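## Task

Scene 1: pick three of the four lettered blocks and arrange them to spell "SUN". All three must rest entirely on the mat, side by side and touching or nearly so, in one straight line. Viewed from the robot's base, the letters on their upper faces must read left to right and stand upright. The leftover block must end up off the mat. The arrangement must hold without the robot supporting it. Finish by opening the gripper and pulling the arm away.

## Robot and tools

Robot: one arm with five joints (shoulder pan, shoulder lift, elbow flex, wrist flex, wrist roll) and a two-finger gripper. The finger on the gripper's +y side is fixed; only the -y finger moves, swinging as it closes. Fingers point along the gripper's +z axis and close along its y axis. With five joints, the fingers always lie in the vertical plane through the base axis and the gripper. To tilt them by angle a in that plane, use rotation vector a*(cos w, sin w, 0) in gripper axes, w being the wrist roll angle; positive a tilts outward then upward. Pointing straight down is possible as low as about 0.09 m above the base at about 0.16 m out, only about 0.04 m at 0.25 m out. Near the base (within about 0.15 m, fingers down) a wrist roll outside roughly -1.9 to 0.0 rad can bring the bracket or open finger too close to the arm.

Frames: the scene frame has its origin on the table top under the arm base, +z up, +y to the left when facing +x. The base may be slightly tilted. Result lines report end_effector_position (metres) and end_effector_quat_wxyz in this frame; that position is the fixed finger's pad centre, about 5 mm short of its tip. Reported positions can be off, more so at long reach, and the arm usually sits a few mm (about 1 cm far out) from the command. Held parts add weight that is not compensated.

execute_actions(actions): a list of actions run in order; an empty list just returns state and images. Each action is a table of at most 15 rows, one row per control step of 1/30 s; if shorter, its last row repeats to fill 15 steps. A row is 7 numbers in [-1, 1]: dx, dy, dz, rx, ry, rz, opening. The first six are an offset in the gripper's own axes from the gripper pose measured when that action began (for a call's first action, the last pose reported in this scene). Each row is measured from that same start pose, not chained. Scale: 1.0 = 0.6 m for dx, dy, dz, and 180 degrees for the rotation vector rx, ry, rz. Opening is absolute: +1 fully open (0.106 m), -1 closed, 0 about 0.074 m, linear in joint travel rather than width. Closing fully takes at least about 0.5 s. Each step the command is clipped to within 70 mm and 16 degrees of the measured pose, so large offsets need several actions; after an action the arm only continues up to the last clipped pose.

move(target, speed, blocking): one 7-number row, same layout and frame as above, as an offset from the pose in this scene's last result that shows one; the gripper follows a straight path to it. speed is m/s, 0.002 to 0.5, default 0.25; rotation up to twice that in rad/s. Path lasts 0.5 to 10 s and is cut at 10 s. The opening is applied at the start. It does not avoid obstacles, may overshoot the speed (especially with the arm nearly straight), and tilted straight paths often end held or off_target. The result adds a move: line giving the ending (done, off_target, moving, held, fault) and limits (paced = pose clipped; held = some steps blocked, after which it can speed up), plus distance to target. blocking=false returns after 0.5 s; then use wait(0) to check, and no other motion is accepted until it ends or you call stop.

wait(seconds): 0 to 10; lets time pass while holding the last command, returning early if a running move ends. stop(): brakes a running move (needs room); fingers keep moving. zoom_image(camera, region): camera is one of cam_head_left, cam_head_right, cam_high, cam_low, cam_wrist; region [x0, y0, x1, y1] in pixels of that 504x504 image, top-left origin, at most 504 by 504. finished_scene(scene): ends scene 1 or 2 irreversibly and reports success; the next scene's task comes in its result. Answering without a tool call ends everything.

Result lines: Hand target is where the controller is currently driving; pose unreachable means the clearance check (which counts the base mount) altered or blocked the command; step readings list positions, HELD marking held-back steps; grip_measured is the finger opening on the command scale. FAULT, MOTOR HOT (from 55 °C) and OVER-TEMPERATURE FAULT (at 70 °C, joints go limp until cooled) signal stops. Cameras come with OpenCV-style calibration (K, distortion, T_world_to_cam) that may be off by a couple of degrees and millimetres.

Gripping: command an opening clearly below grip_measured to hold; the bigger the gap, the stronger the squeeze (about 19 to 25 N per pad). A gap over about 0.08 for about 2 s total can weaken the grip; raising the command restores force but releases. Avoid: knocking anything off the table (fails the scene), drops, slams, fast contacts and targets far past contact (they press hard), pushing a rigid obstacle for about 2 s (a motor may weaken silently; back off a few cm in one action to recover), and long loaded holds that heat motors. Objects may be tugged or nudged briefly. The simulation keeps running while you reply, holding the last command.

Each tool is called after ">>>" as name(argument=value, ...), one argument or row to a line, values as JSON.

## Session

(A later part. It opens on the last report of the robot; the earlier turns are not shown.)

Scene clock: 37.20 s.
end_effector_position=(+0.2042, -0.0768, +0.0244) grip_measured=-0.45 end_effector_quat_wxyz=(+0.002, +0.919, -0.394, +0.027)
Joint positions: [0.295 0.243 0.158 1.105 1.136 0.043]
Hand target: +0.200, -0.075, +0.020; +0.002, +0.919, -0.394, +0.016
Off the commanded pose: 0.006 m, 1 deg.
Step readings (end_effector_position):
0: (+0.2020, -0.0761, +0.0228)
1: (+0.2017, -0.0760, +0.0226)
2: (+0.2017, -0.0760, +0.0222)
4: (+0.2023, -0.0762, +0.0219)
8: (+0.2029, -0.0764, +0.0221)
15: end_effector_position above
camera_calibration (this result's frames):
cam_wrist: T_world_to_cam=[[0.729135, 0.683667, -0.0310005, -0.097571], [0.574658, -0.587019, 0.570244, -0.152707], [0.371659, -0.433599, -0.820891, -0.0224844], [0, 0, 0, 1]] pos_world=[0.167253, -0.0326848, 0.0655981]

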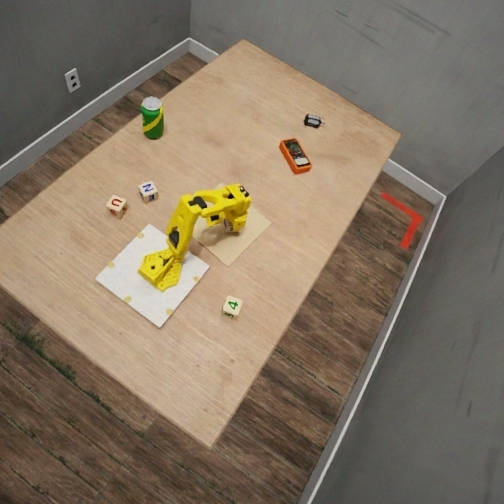

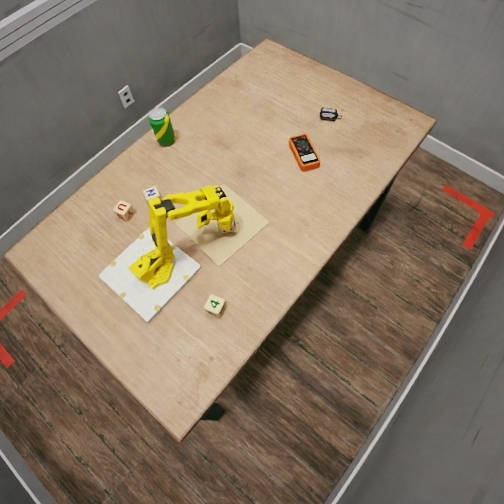

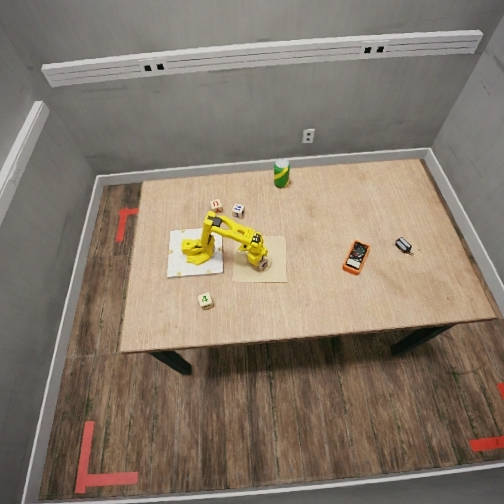

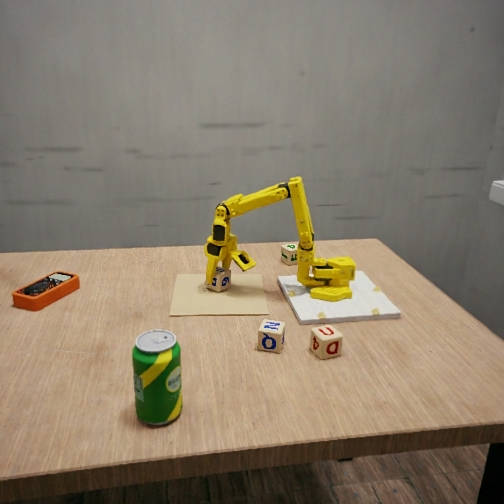

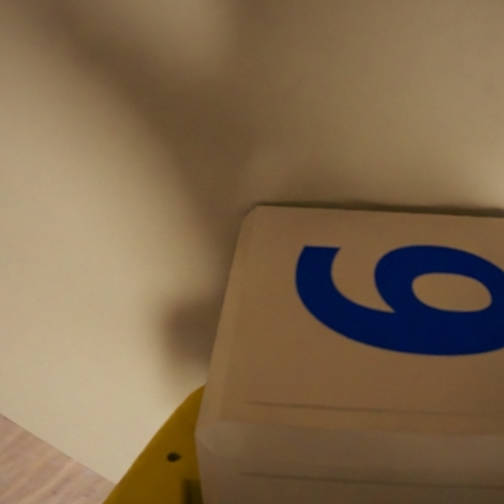

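>>> move(
  target=[-0.008,0,-0.045,0,-0.012,0,-0.52],
  speed=0.1,
)

Scene clock: 38.17 s.
end_effector_position=(+0.1976, -0.0744, +0.0470) grip_measured=-0.45 end_effector_quat_wxyz=(+0.003, +0.919, -0.394, +0.003)
Joint positions: [0.295 0.192 0.053 1.309 1.136 0.043]
Hand target: +0.200, -0.073, +0.051; +0.003, +0.919, -0.394, +0.010
Off the commanded pose: 0.005 m, 1 deg.
move: done
camera_calibration (this result's frames):
cam_wrist: T_world_to_cam=[[0.727405, 0.684074, -0.0540857, -0.0922541], [0.600107, -0.595929, 0.53361, -0.164361], [0.332798, -0.420608, -0.843999, 0.00929513], [0, 0, 0, 1]] pos_world=[0.162647, -0.0309292, 0.0905601]

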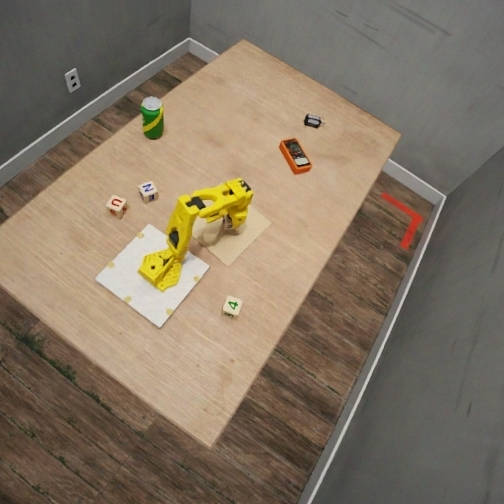

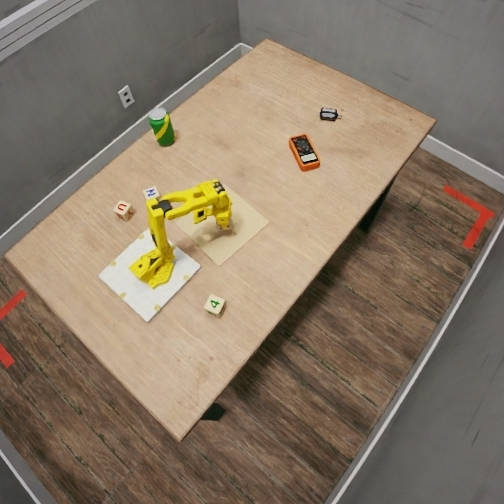

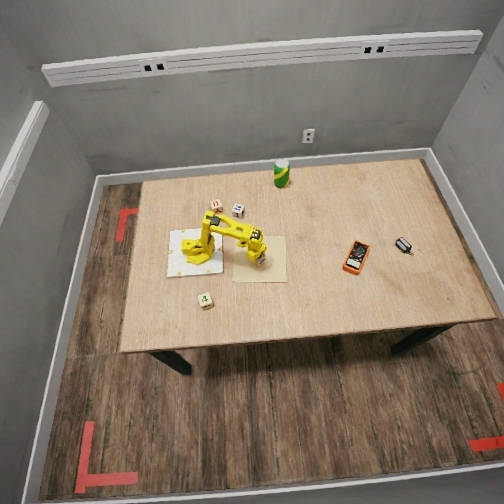

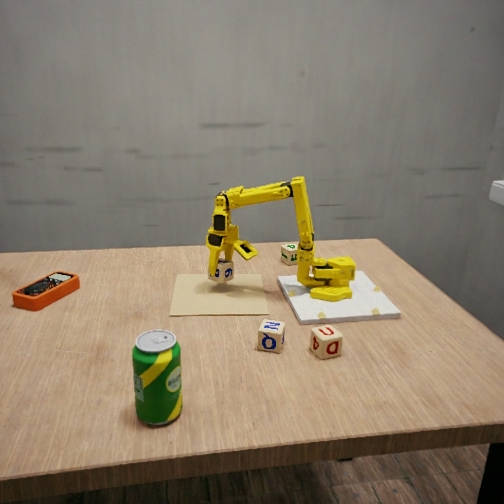

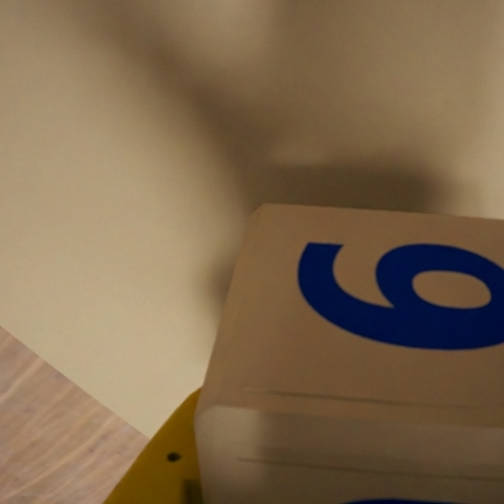

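>>> move(
  target=[-0.1149,-0.1407,0.0137,0,0,0.773,-0.52],
  speed=0.5,
)

Scene clock: 43.03 s.
end_effector_position=(+0.2120, +0.0328, +0.0391) grip_measured=-0.45 end_effector_quat_wxyz=(+0.002, +0.047, +0.999, -0.000)
Joint positions: [-0.15   0.192  0.11   1.251 -1.734  0.043]
Hand target: +0.210, +0.035, +0.039; +0.002, +0.048, +0.999, -0.000
Off the commanded pose: 0.002 m, 0 deg.
move: done
camera_calibration (this result's frames):
cam_wrist: T_world_to_cam=[[-0.0988704, -0.993893, -0.0490105, 0.0535475], [-0.849941, 0.058731, 0.523595, 0.181407], [-0.517519, 0.0934241, -0.850556, 0.206565], [0, 0, 0, 1]] pos_world=[0.266381, 0.0232681, 0.0833363]

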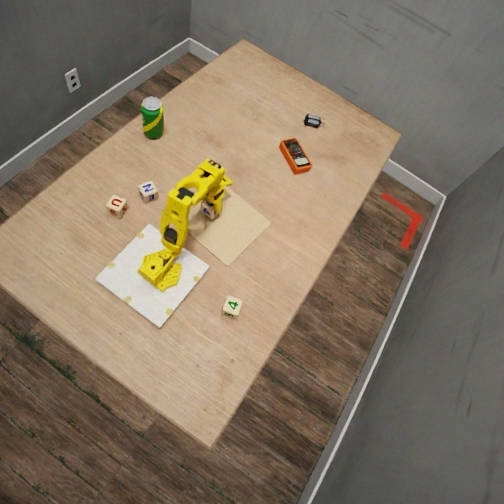

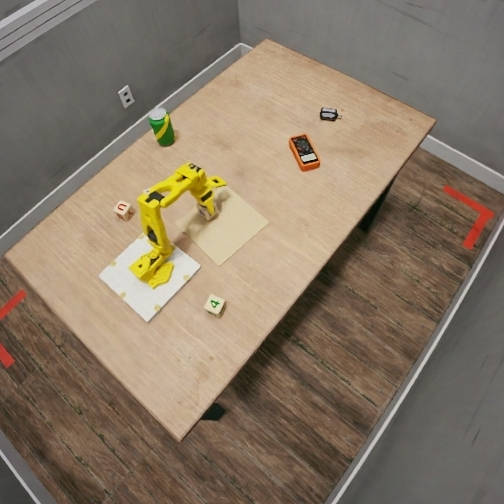

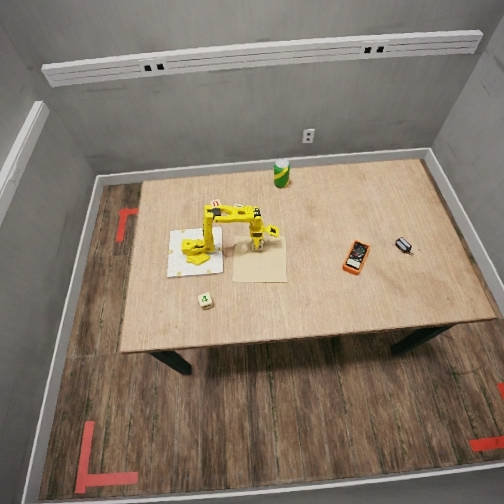

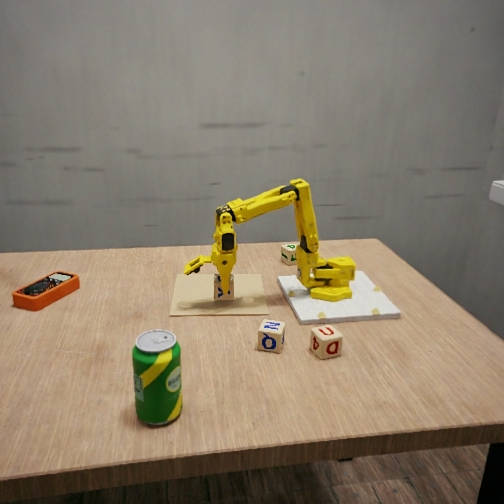

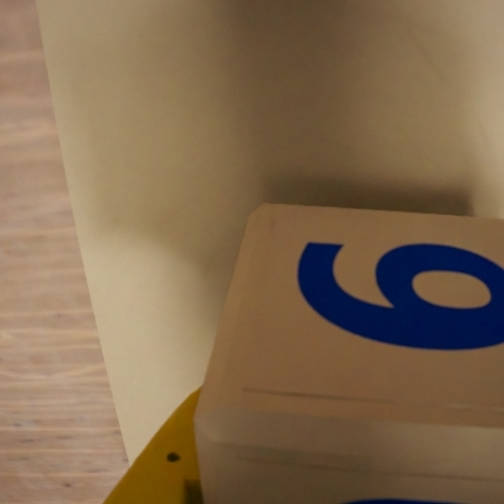

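>>> move(
  target=[0.005,0.0012,0.0317,0,0,0,-0.52],
  speed=0.06,
)

Scene clock: 44.77 s.
end_effector_position=(+0.2129, +0.0329, +0.0266) grip_measured=-0.45 end_effector_quat_wxyz=(+0.016, +0.047, +0.999, +0.002)
Joint positions: [-0.15   0.198  0.201  1.127 -1.734  0.043]
Hand target: +0.208, +0.034, +0.021; +0.002, +0.047, +0.999, -0.000
Off the commanded pose: 0.008 m, 2 deg.
move: done
camera_calibration (this result's frames):
cam_wrist: T_world_to_cam=[[-0.097399, -0.993728, -0.0549333, 0.0529443], [-0.863981, 0.0570263, 0.500284, 0.192399], [-0.494014, 0.0961885, -0.864117, 0.191614], [0, 0, 0, 1]] pos_world=[0.266046, 0.0232094, 0.0722314]

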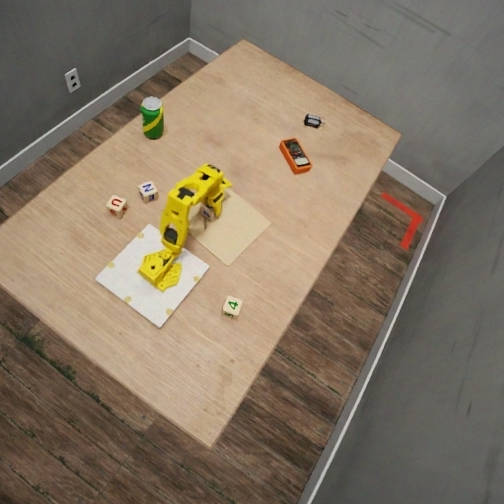

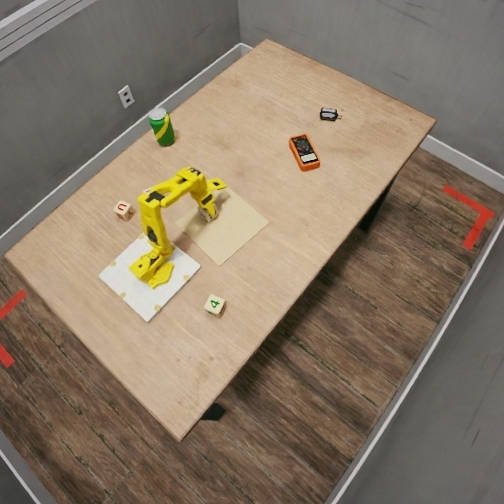

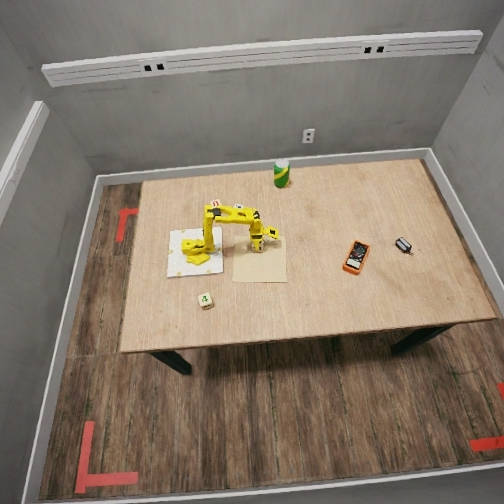

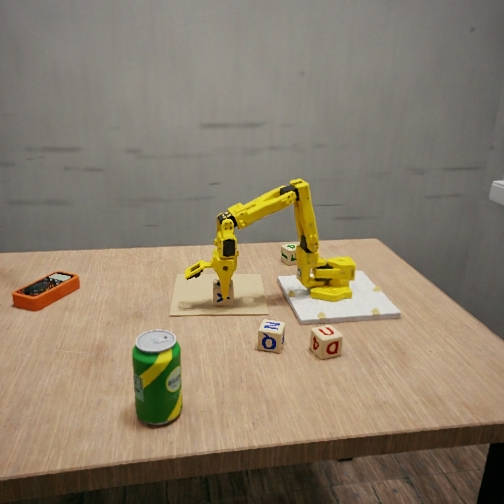

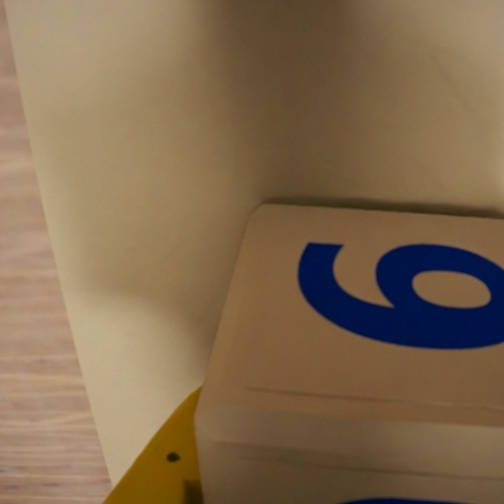

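>>> zoom_image(
  camera="cam_low",
  region=[180, 240, 270, 320],
)

>>> zoom_image(
  camera="cam_head_right",
  region=[170, 160, 270, 260],
)

Region (180, 240, 270, 320) of cam_low's 504x504 image, scaled by 5.600, with more detail than that image has.

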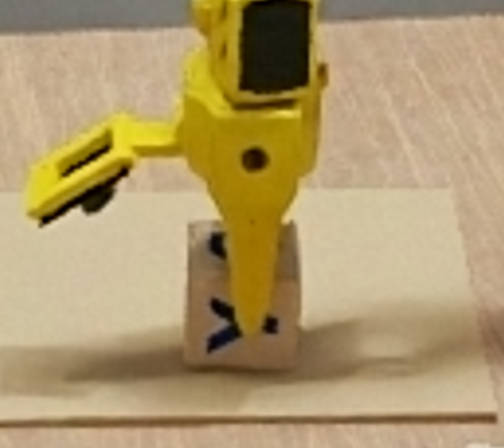

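Region (170, 160, 270, 260) of cam_head_right's 504x504 image, scaled by 5.040, with more detail than that image has.

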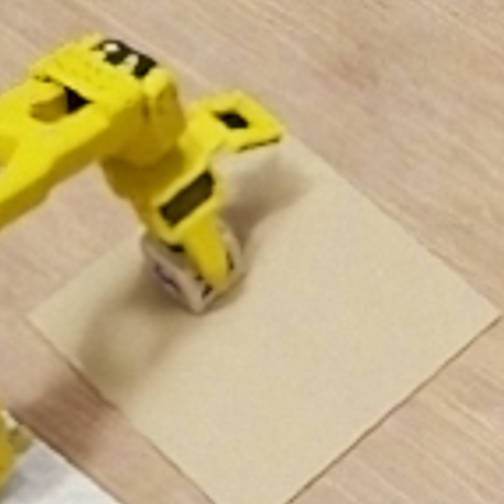

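>>> execute_actions(
  actions=[
    [[0.008,0.001,0.011,0,0,0,-0.52],[0.008,0.001,0.012,0,0,0,-0.52],[0.008,0.001,0.013,0,0,0,-0.52],[0.008,0.001,0.014,0,0,0,-0.52],[0.008,0.001,0.015,0,0,0,-0.52],[0.008,0.001,0.015,0,0,0,-0.52],[0.008,0.001,0.015,0,0,0,-0.5],[0.008,0.001,0.015,0,0,0,-0.47],[0.008,0.001,0.015,0,0,0,-0.44],[0.008,0.001,0.015,0,0,0,-0.41],[0.008,0.001,0.015,0,0,0,-0.38],[0.008,0.002,0.015,0,0,0,-0.34],[0.008,0.003,0.015,0,0,0,-0.3],[0.008,0.004,0.015,0,0,0,-0.27],[0.008,0.005,0.015,0,0,0,-0.25]],
    [[0,0.005,0,0,0,0,-0.22],[0,0.006,-0.006,0,0,0,-0.2],[0,0.006,-0.014,0,0,0,-0.2],[0,0.006,-0.023,0,0,0,-0.2],[0,0.006,-0.032,0,0,0,-0.2],[0,0.006,-0.041,0,0,0,-0.2],[0,0.006,-0.05,0,0,0,-0.2],[0,0.006,-0.059,0,0,0,-0.2],[0,0.006,-0.068,0,0,0,-0.2],[0,0.006,-0.076,0,0,0,-0.2],[0,0.006,-0.083,0,0,0,-0.2],[0,0.006,-0.088,0,0,0,-0.2],[0,0.006,-0.092,0,0,0,-0.2],[0,0.006,-0.094,0,0,0,-0.2],[0,0.006,-0.095,0,0,0,-0.2]],
  ],
)

Scene clock: 48.27 s.
end_effector_position=(+0.2117, +0.0348, +0.0735) grip_measured=-0.21 end_effector_quat_wxyz=(+0.032, +0.047, +0.998, +0.005)
Joint positions: [-0.159  0.056  0.035  1.401 -1.744  0.06 ]
Hand target: +0.212, +0.037, +0.081; +0.033, +0.048, +0.998, +0.005
Off the commanded pose: 0.008 m, 0 deg.
Step readings (end_effector_position; steps 1 to 15: 1st action; 16 to 30: 2nd action):
0: (+0.2129, +0.0329, +0.0266)
1: (+0.2126, +0.0329, +0.0264)
2: (+0.2130, +0.0329, +0.0260)
4: (+0.2130, +0.0329, +0.0252)
8: (+0.2133, +0.0330, +0.0254)
15: (+0.2135, +0.0336, +0.0244)
16: (+0.2134, +0.0340, +0.0244)
17: (+0.2134, +0.0343, +0.0244)
19: (+0.2126, +0.0349, +0.0263)
23: (+0.2120, +0.0348, +0.0423)
30: end_effector_position above
camera_calibration (this result's frames):
cam_wrist: T_world_to_cam=[[-0.0953677, -0.993458, -0.0628219, 0.057456], [-0.880225, 0.0546889, 0.471395, 0.17346], [-0.464875, 0.100253, -0.879682, 0.2263], [0, 0, 0, 1]] pos_world=[0.263365, 0.0249064, 0.120913]

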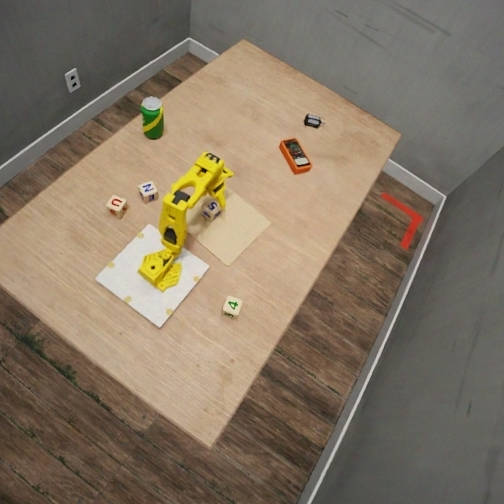

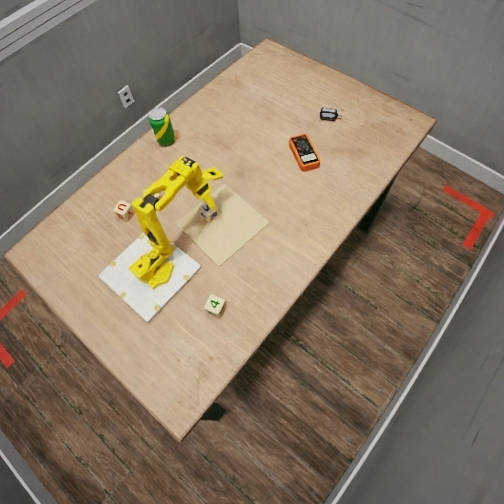

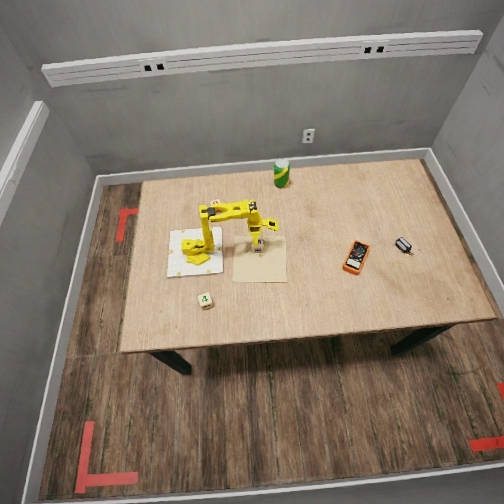

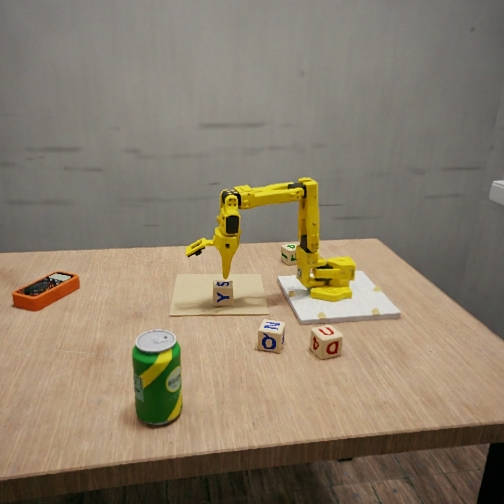

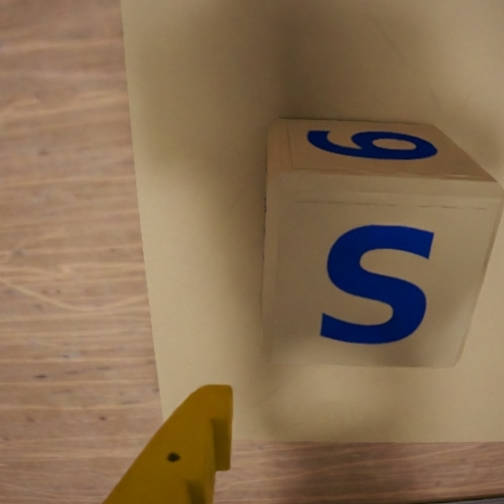

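>>> zoom_image(
  camera="cam_wrist",
  region=[252, 110, 504, 380],
)

Region (252, 110, 504, 380) of cam_wrist's 504x504 image, scaled by 1.867; it fills the left 470 columns of this view, and the rest is white.

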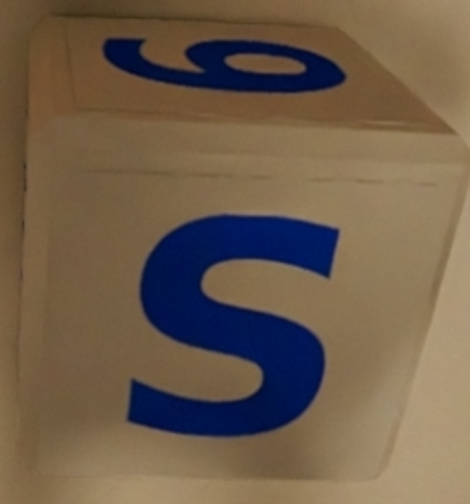

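>>> move(
  target=[0.3042,0.3132,-0.0178,0.0009,0.0207,-0.1021,-0.2],
  speed=0.3,
)

Scene clock: 51.90 s.
end_effector_position=(+0.0459, +0.2395, +0.0815) grip_measured=-0.21 end_effector_quat_wxyz=(-0.000, -0.114, +0.993, +0.019)
Joint positions: [-1.403  0.353 -0.422  1.599 -2.664  0.06 ]
Hand target: +0.044, +0.239, +0.078; -0.004, -0.114, +0.993, +0.007
Off the commanded pose: 0.007 m, 2 deg.
move: done
camera_calibration (this result's frames):
cam_wrist: T_world_to_cam=[[0.221533, -0.971302, -0.0865746, 0.227554], [-0.819458, -0.233552, 0.523395, 0.074558], [-0.528595, -0.0450049, -0.847681, 0.170779], [0, 0, 0, 1]] pos_world=[0.10096, 0.246123, 0.125444]

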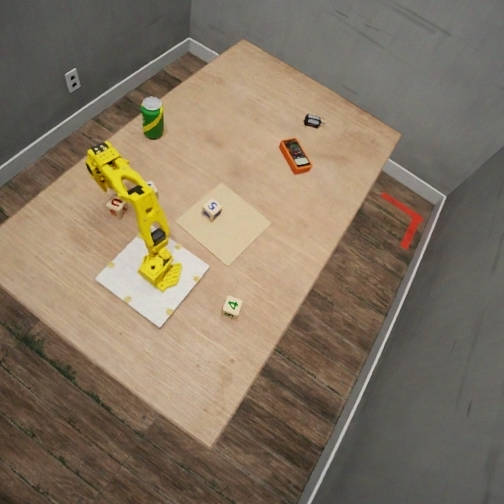

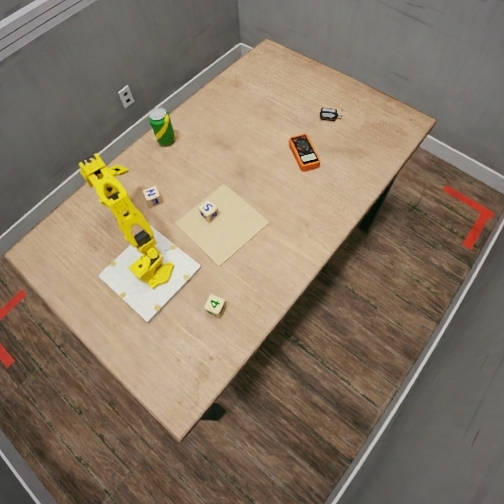

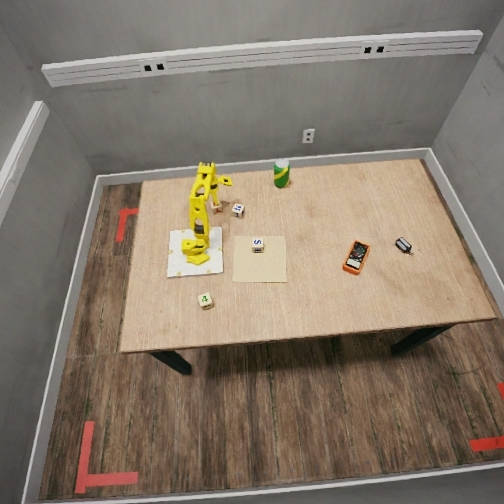

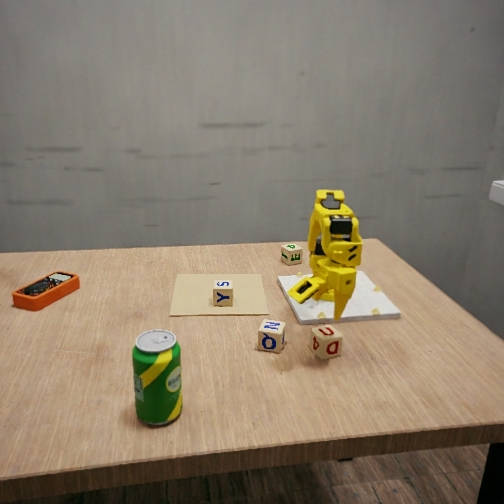

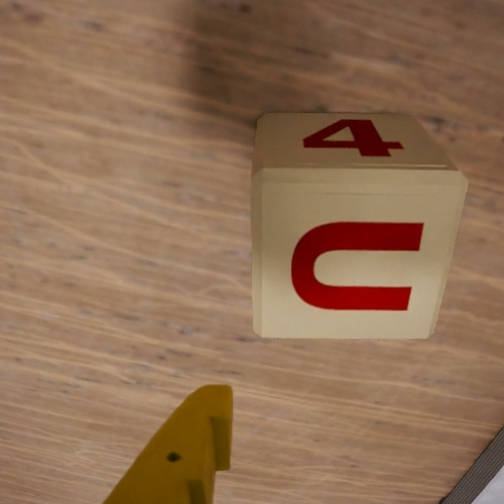

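>>> zoom_image(
  camera="cam_wrist",
  region=[230, 100, 480, 350],
)

Region (230, 100, 480, 350) of cam_wrist's 504x504 image, scaled by 2.016.

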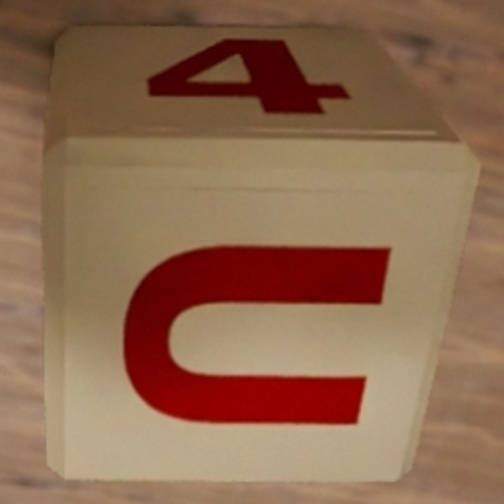

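>>> execute_actions(
  actions=[
    [[0,0.003,0.002,0.002,0,0,-0.2],[0,0.006,0.006,0.004,0,0,-0.2],[0,0.009,0.012,0.006,0,0,-0.2],[0,0.010,0.020,0.008,0.001,0,-0.2],[0,0.010,0.029,0.01,0.001,0,-0.2],[0,0.0097,0.039,0.012,0.001,0,-0.2],[0,0.0093,0.049,0.012,0.001,0,-0.2],[0,0.009,0.059,0.012,0.001,0,-0.2],[0,0.0086,0.069,0.012,0.001,0,-0.2],[0,0.0082,0.079,0.012,0.001,0,-0.2],[0,0.0078,0.088,0.012,0.001,0,-0.2],[0,0.0074,0.096,0.012,0.001,0,-0.2],[0,0.007,0.103,0.012,0.001,0,-0.2],[0,0.0066,0.108,0.012,0.001,0,-0.2],[0,0.0062,0.111,0.012,0.001,0,-0.2]],
  ],
)

>>> execute_actions(
  actions=[],
)

Scene clock: 54.30 s.
end_effector_position=(+0.0464, +0.2449, +0.0311) grip_measured=-0.21 end_effector_quat_wxyz=(-0.004, -0.114, +0.993, +0.008)
Joint positions: [-1.403  0.476 -0.237  1.314 -2.664  0.06 ]
Hand target: +0.044, +0.242, +0.017; -0.007, -0.114, +0.993, -0.001
Off the commanded pose: 0.016 m, 1 deg.
Step readings (end_effector_position):
0: (+0.0460, +0.2397, +0.0817)
1: (+0.0460, +0.2399, +0.0816)
2: (+0.0462, +0.2407, +0.0822)
4: (+0.0466, +0.2428, +0.0806)
8: (+0.0469, +0.2456, +0.0669)
15: end_effector_position above
camera_calibration (this result's frames):
cam_wrist: T_world_to_cam=[[0.221463, -0.972956, -0.065661, 0.228055], [-0.816986, -0.221881, 0.532263, 0.0993167], [-0.532437, -0.0642321, -0.844029, 0.133291], [0, 0, 0, 1]] pos_world=[0.101604, 0.252486, 0.0746136]

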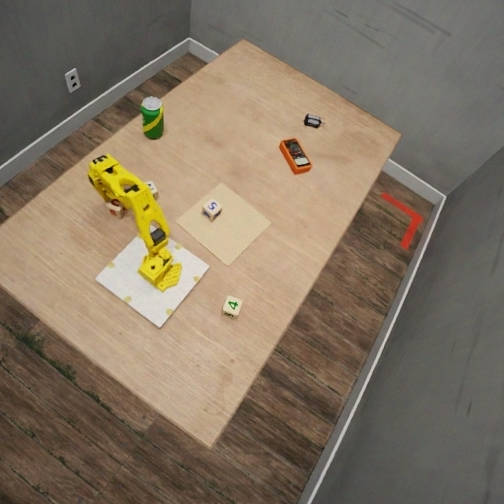

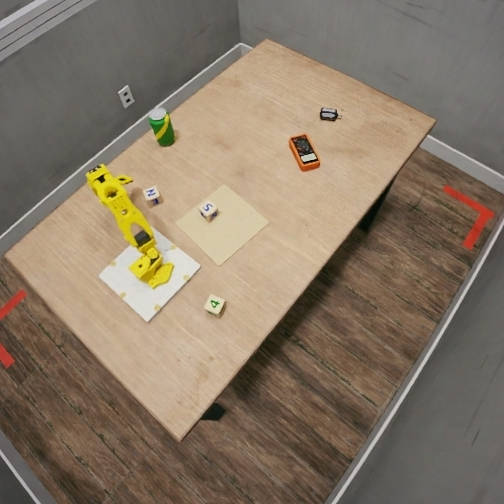

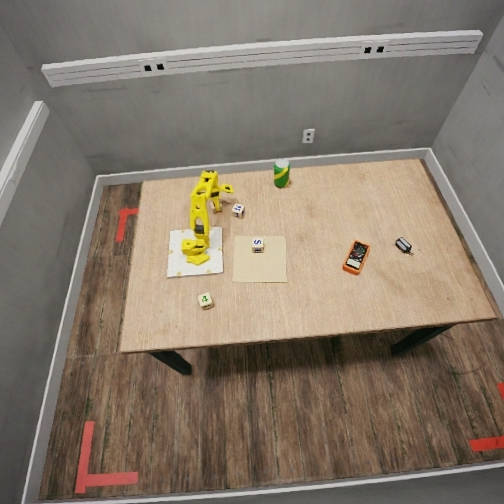

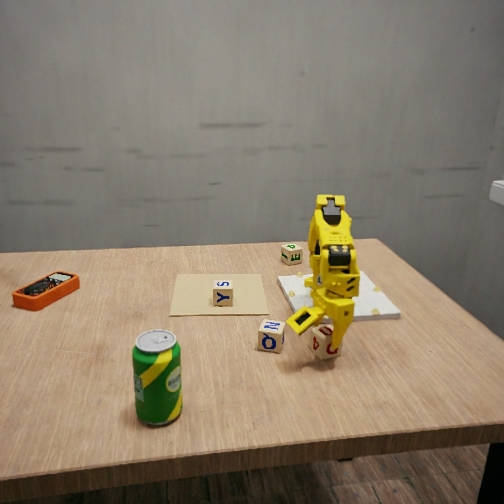

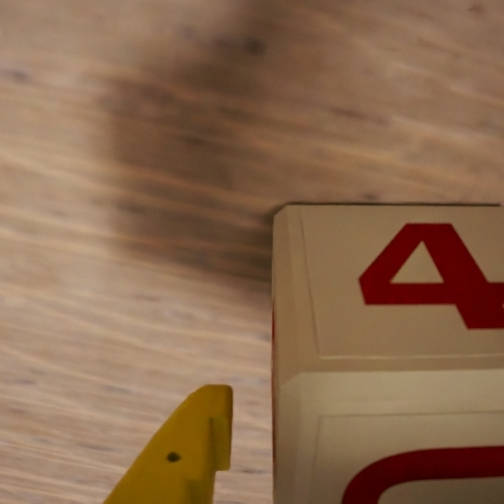

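Scene clock: 54.30 s.
end_effector_position=(+0.0464, +0.2449, +0.0311) grip_measured=-0.21 end_effector_quat_wxyz=(-0.004, -0.114, +0.993, +0.008)
Joint positions: [-1.403  0.476 -0.237  1.314 -2.664  0.06 ]
Hand target: +0.044, +0.242, +0.017; -0.007, -0.114, +0.993, -0.001
Off the commanded pose: 0.016 m, 1 deg.
camera_calibration (this result's frames):
cam_wrist: T_world_to_cam=[[0.221463, -0.972956, -0.065661, 0.228055], [-0.816986, -0.221881, 0.532263, 0.0993167], [-0.532437, -0.0642321, -0.844029, 0.133291], [0, 0, 0, 1]] pos_world=[0.101604, 0.252486, 0.0746136]

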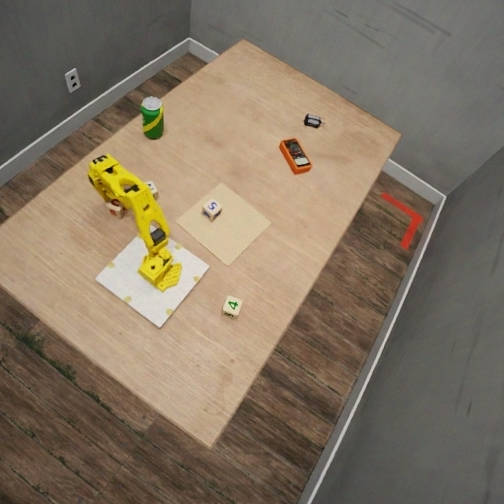

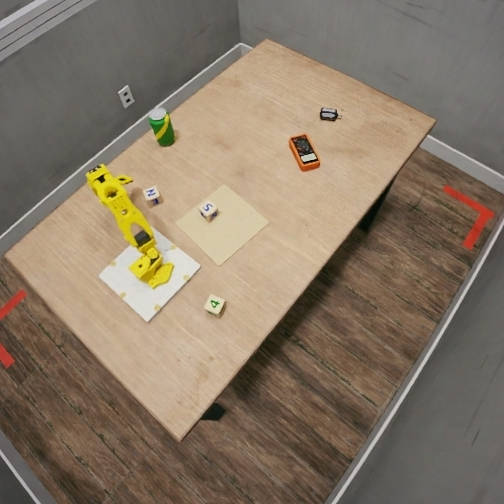

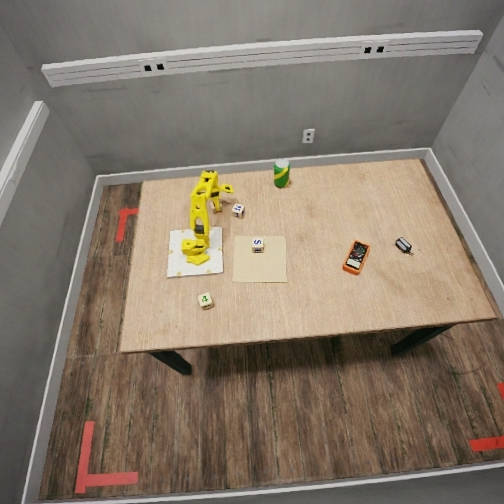

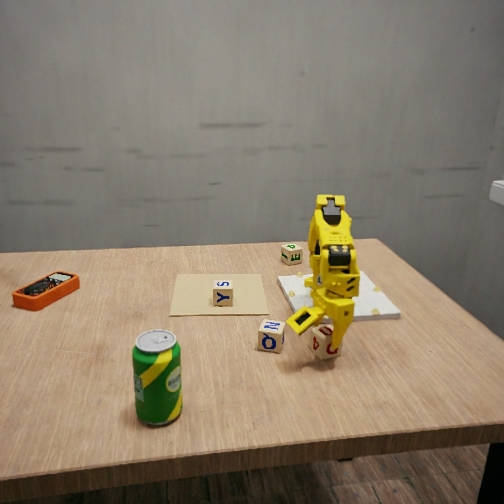

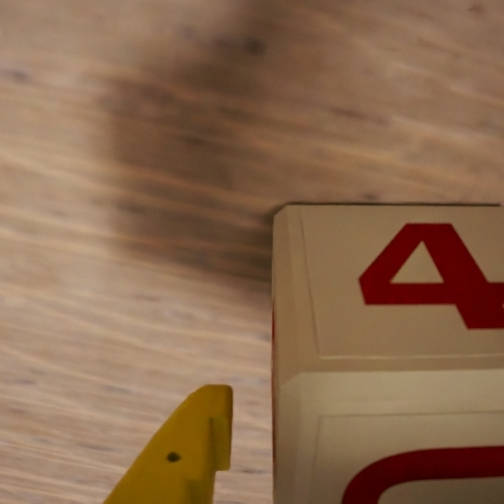

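>>> execute_actions(
  actions=[
    [[0.0046,-0.005,0.025,0.006,0,0,-0.25],[0.0046,-0.0055,0.025,0.006,0,0,-0.3],[0.0046,-0.006,0.025,0.006,0,0,-0.34],[0.0046,-0.0065,0.025,0.006,0,0,-0.38],[0.0046,-0.007,0.025,0.006,0,0,-0.41],[0.0046,-0.0075,0.025,0.006,0,0,-0.44],[0.0046,-0.008,0.025,0.006,0,0,-0.46],[0.0046,-0.008,0.025,0.006,0,0,-0.48],[0.0046,-0.008,0.025,0.006,0,0,-0.5],[0.0046,-0.008,0.025,0.006,0,0,-0.52]],
    [[0,0,-0.002,0,0,0,-0.52],[0,0,-0.007,0,0,0,-0.52],[0,0,-0.014,0,0,0,-0.52],[0,-0.001,-0.022,0,0,0,-0.52],[0,-0.002,-0.031,0,0,0,-0.52],[0,-0.004,-0.04,0,0,0,-0.52],[0,-0.006,-0.049,0,0,0,-0.52],[0,-0.008,-0.058,0,0,0,-0.52],[0,-0.011,-0.066,0,0,0,-0.52],[0,-0.014,-0.073,0,0,0,-0.52],[0,-0.017,-0.079,0,0,0,-0.52],[0,-0.02,-0.084,0,0,0,-0.52],[0,-0.022,-0.088,0,0,0,-0.52],[0,-0.024,-0.091,0,0,0,-0.52],[0,-0.025,-0.093,0,0,0,-0.52]],
  ],
)

Scene clock: 57.17 s.
end_effector_position=(+0.0472, +0.2309, +0.0673) grip_measured=-0.45 end_effector_quat_wxyz=(-0.005, -0.114, +0.993, +0.005)
Joint positions: [-1.389  0.31  -0.257  1.506 -2.652  0.043]
Hand target: +0.050, +0.229, +0.076; -0.003, -0.114, +0.993, +0.010
Off the commanded pose: 0.011 m, 1 deg.
Step readings (end_effector_position; steps 1 to 15: 1st action; 16 to 30: 2nd action):
0: (+0.0467, +0.2472, +0.0242)
1: (+0.0468, +0.2474, +0.0243)
2: (+0.0465, +0.2462, +0.0232)
4: (+0.0460, +0.2439, +0.0209)
8: (+0.0454, +0.2410, +0.0182)
15: (+0.0458, +0.2429, +0.0215)
16: (+0.0458, +0.2429, +0.0215)
17: (+0.0459, +0.2433, +0.0224)
19: (+0.0458, +0.2424, +0.0243)
23: (+0.0453, +0.2391, +0.0373)
30: end_effector_position above
camera_calibration (this result's frames):
cam_wrist: T_world_to_cam=[[0.219976, -0.973659, -0.0599981, 0.216499], [-0.816732, -0.217457, 0.534474, 0.076429], [-0.533442, -0.0685688, -0.843053, 0.164447], [0, 0, 0, 1]] pos_world=[0.10252, 0.238692, 0.110778]

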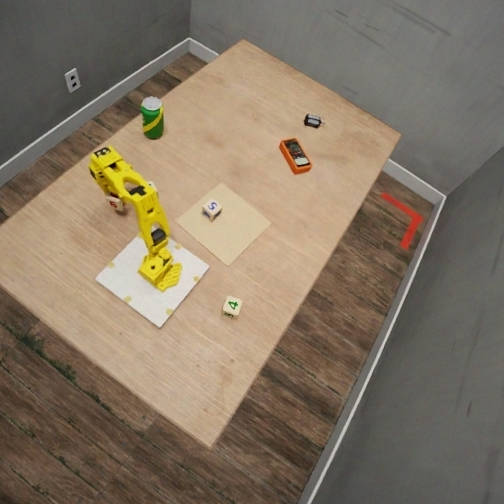

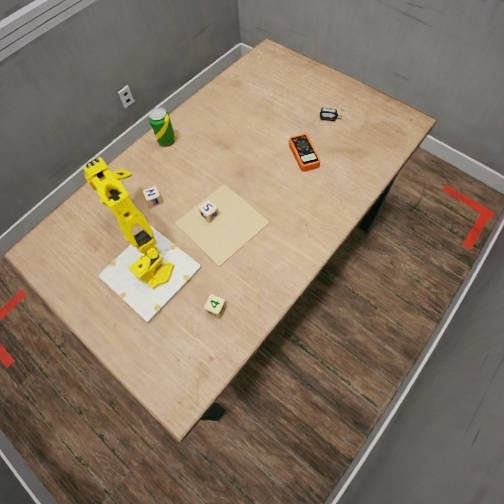

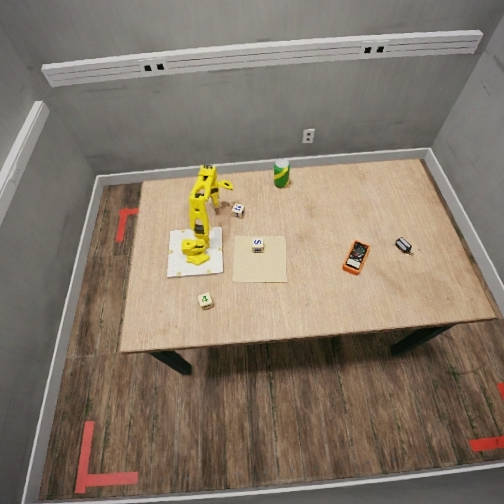

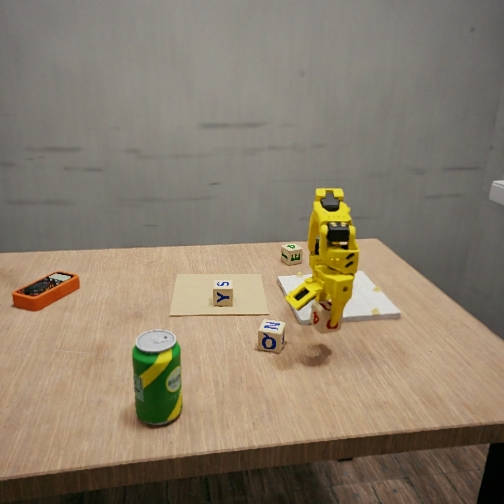

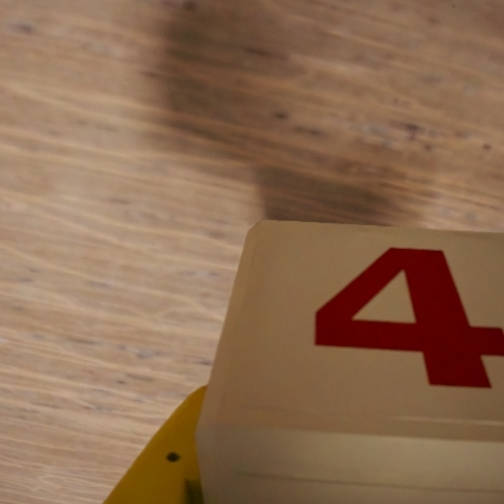

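>>> move(
  target=[-0.1304,-0.4816,-0.031,0.0048,-0.0002,-0.3995,-0.52],
  speed=0.4,
)

Scene clock: 60.43 s.
end_effector_position=(+0.1936, -0.0311, +0.0873) grip_measured=-0.45 end_effector_quat_wxyz=(+0.008, -0.675, +0.737, -0.014)
Joint positions: [ 0.125  0.022 -0.028  1.532  0.117  0.043]
Hand target: +0.193, -0.033, +0.086; +0.004, -0.676, +0.737, -0.009
Off the commanded pose: 0.007 m, 2 deg.
move: done
camera_calibration (this result's frames):
cam_wrist: T_world_to_cam=[[0.995492, -0.093226, -0.0174753, -0.196053], [-0.0695255, -0.842536, 0.534135, -0.0357469], [-0.0645188, -0.530512, -0.845219, 0.136452], [0, 0, 0, 1]] pos_world=[0.201487, 0.0239942, 0.130999]

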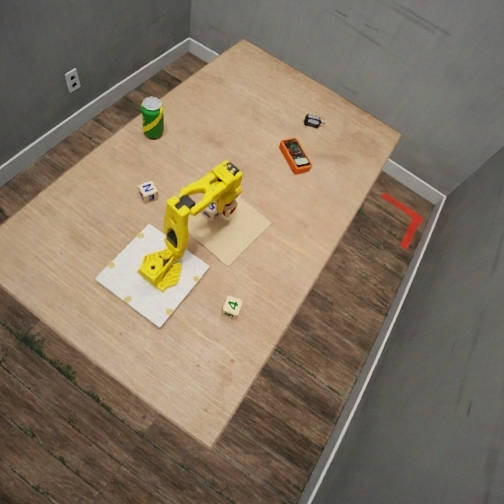

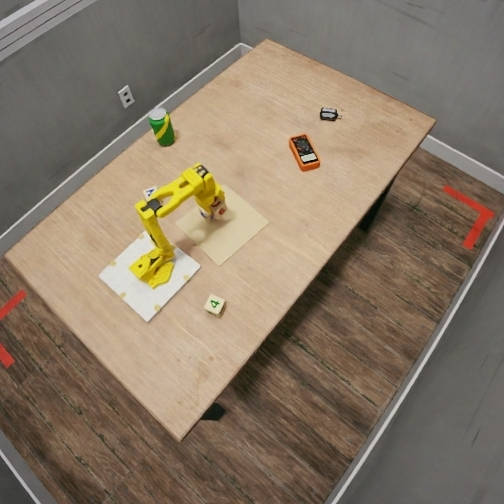

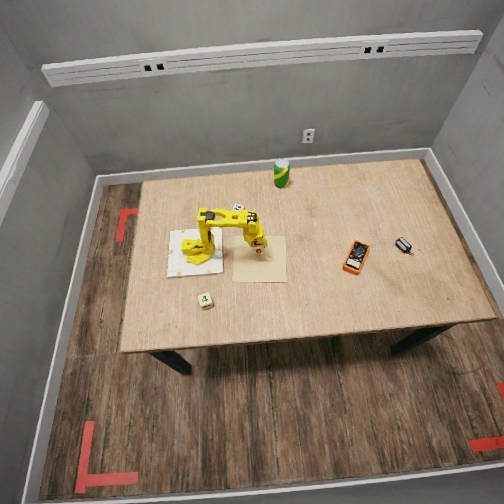

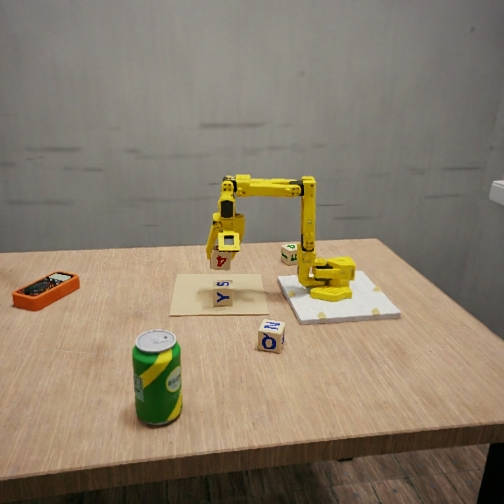

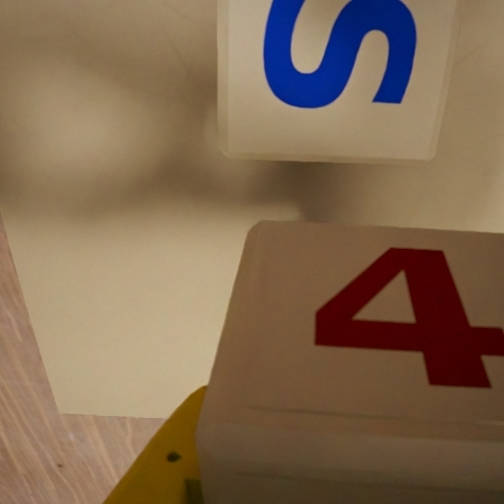

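>>> zoom_image(
  camera="cam_wrist",
  region=[200, 0, 480, 260],
)

Region (200, 0, 480, 260) of cam_wrist's 504x504 image, scaled by 1.800; it fills the top 468 rows of this view, and the rest is white.

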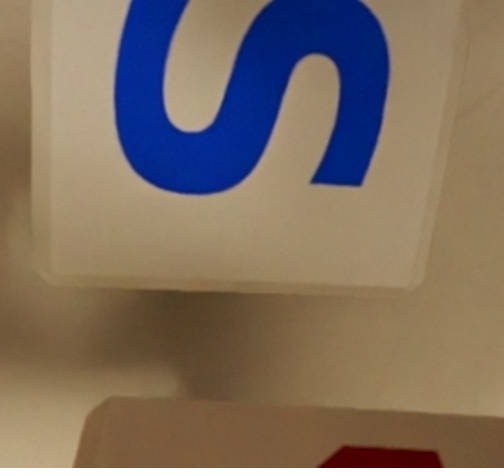

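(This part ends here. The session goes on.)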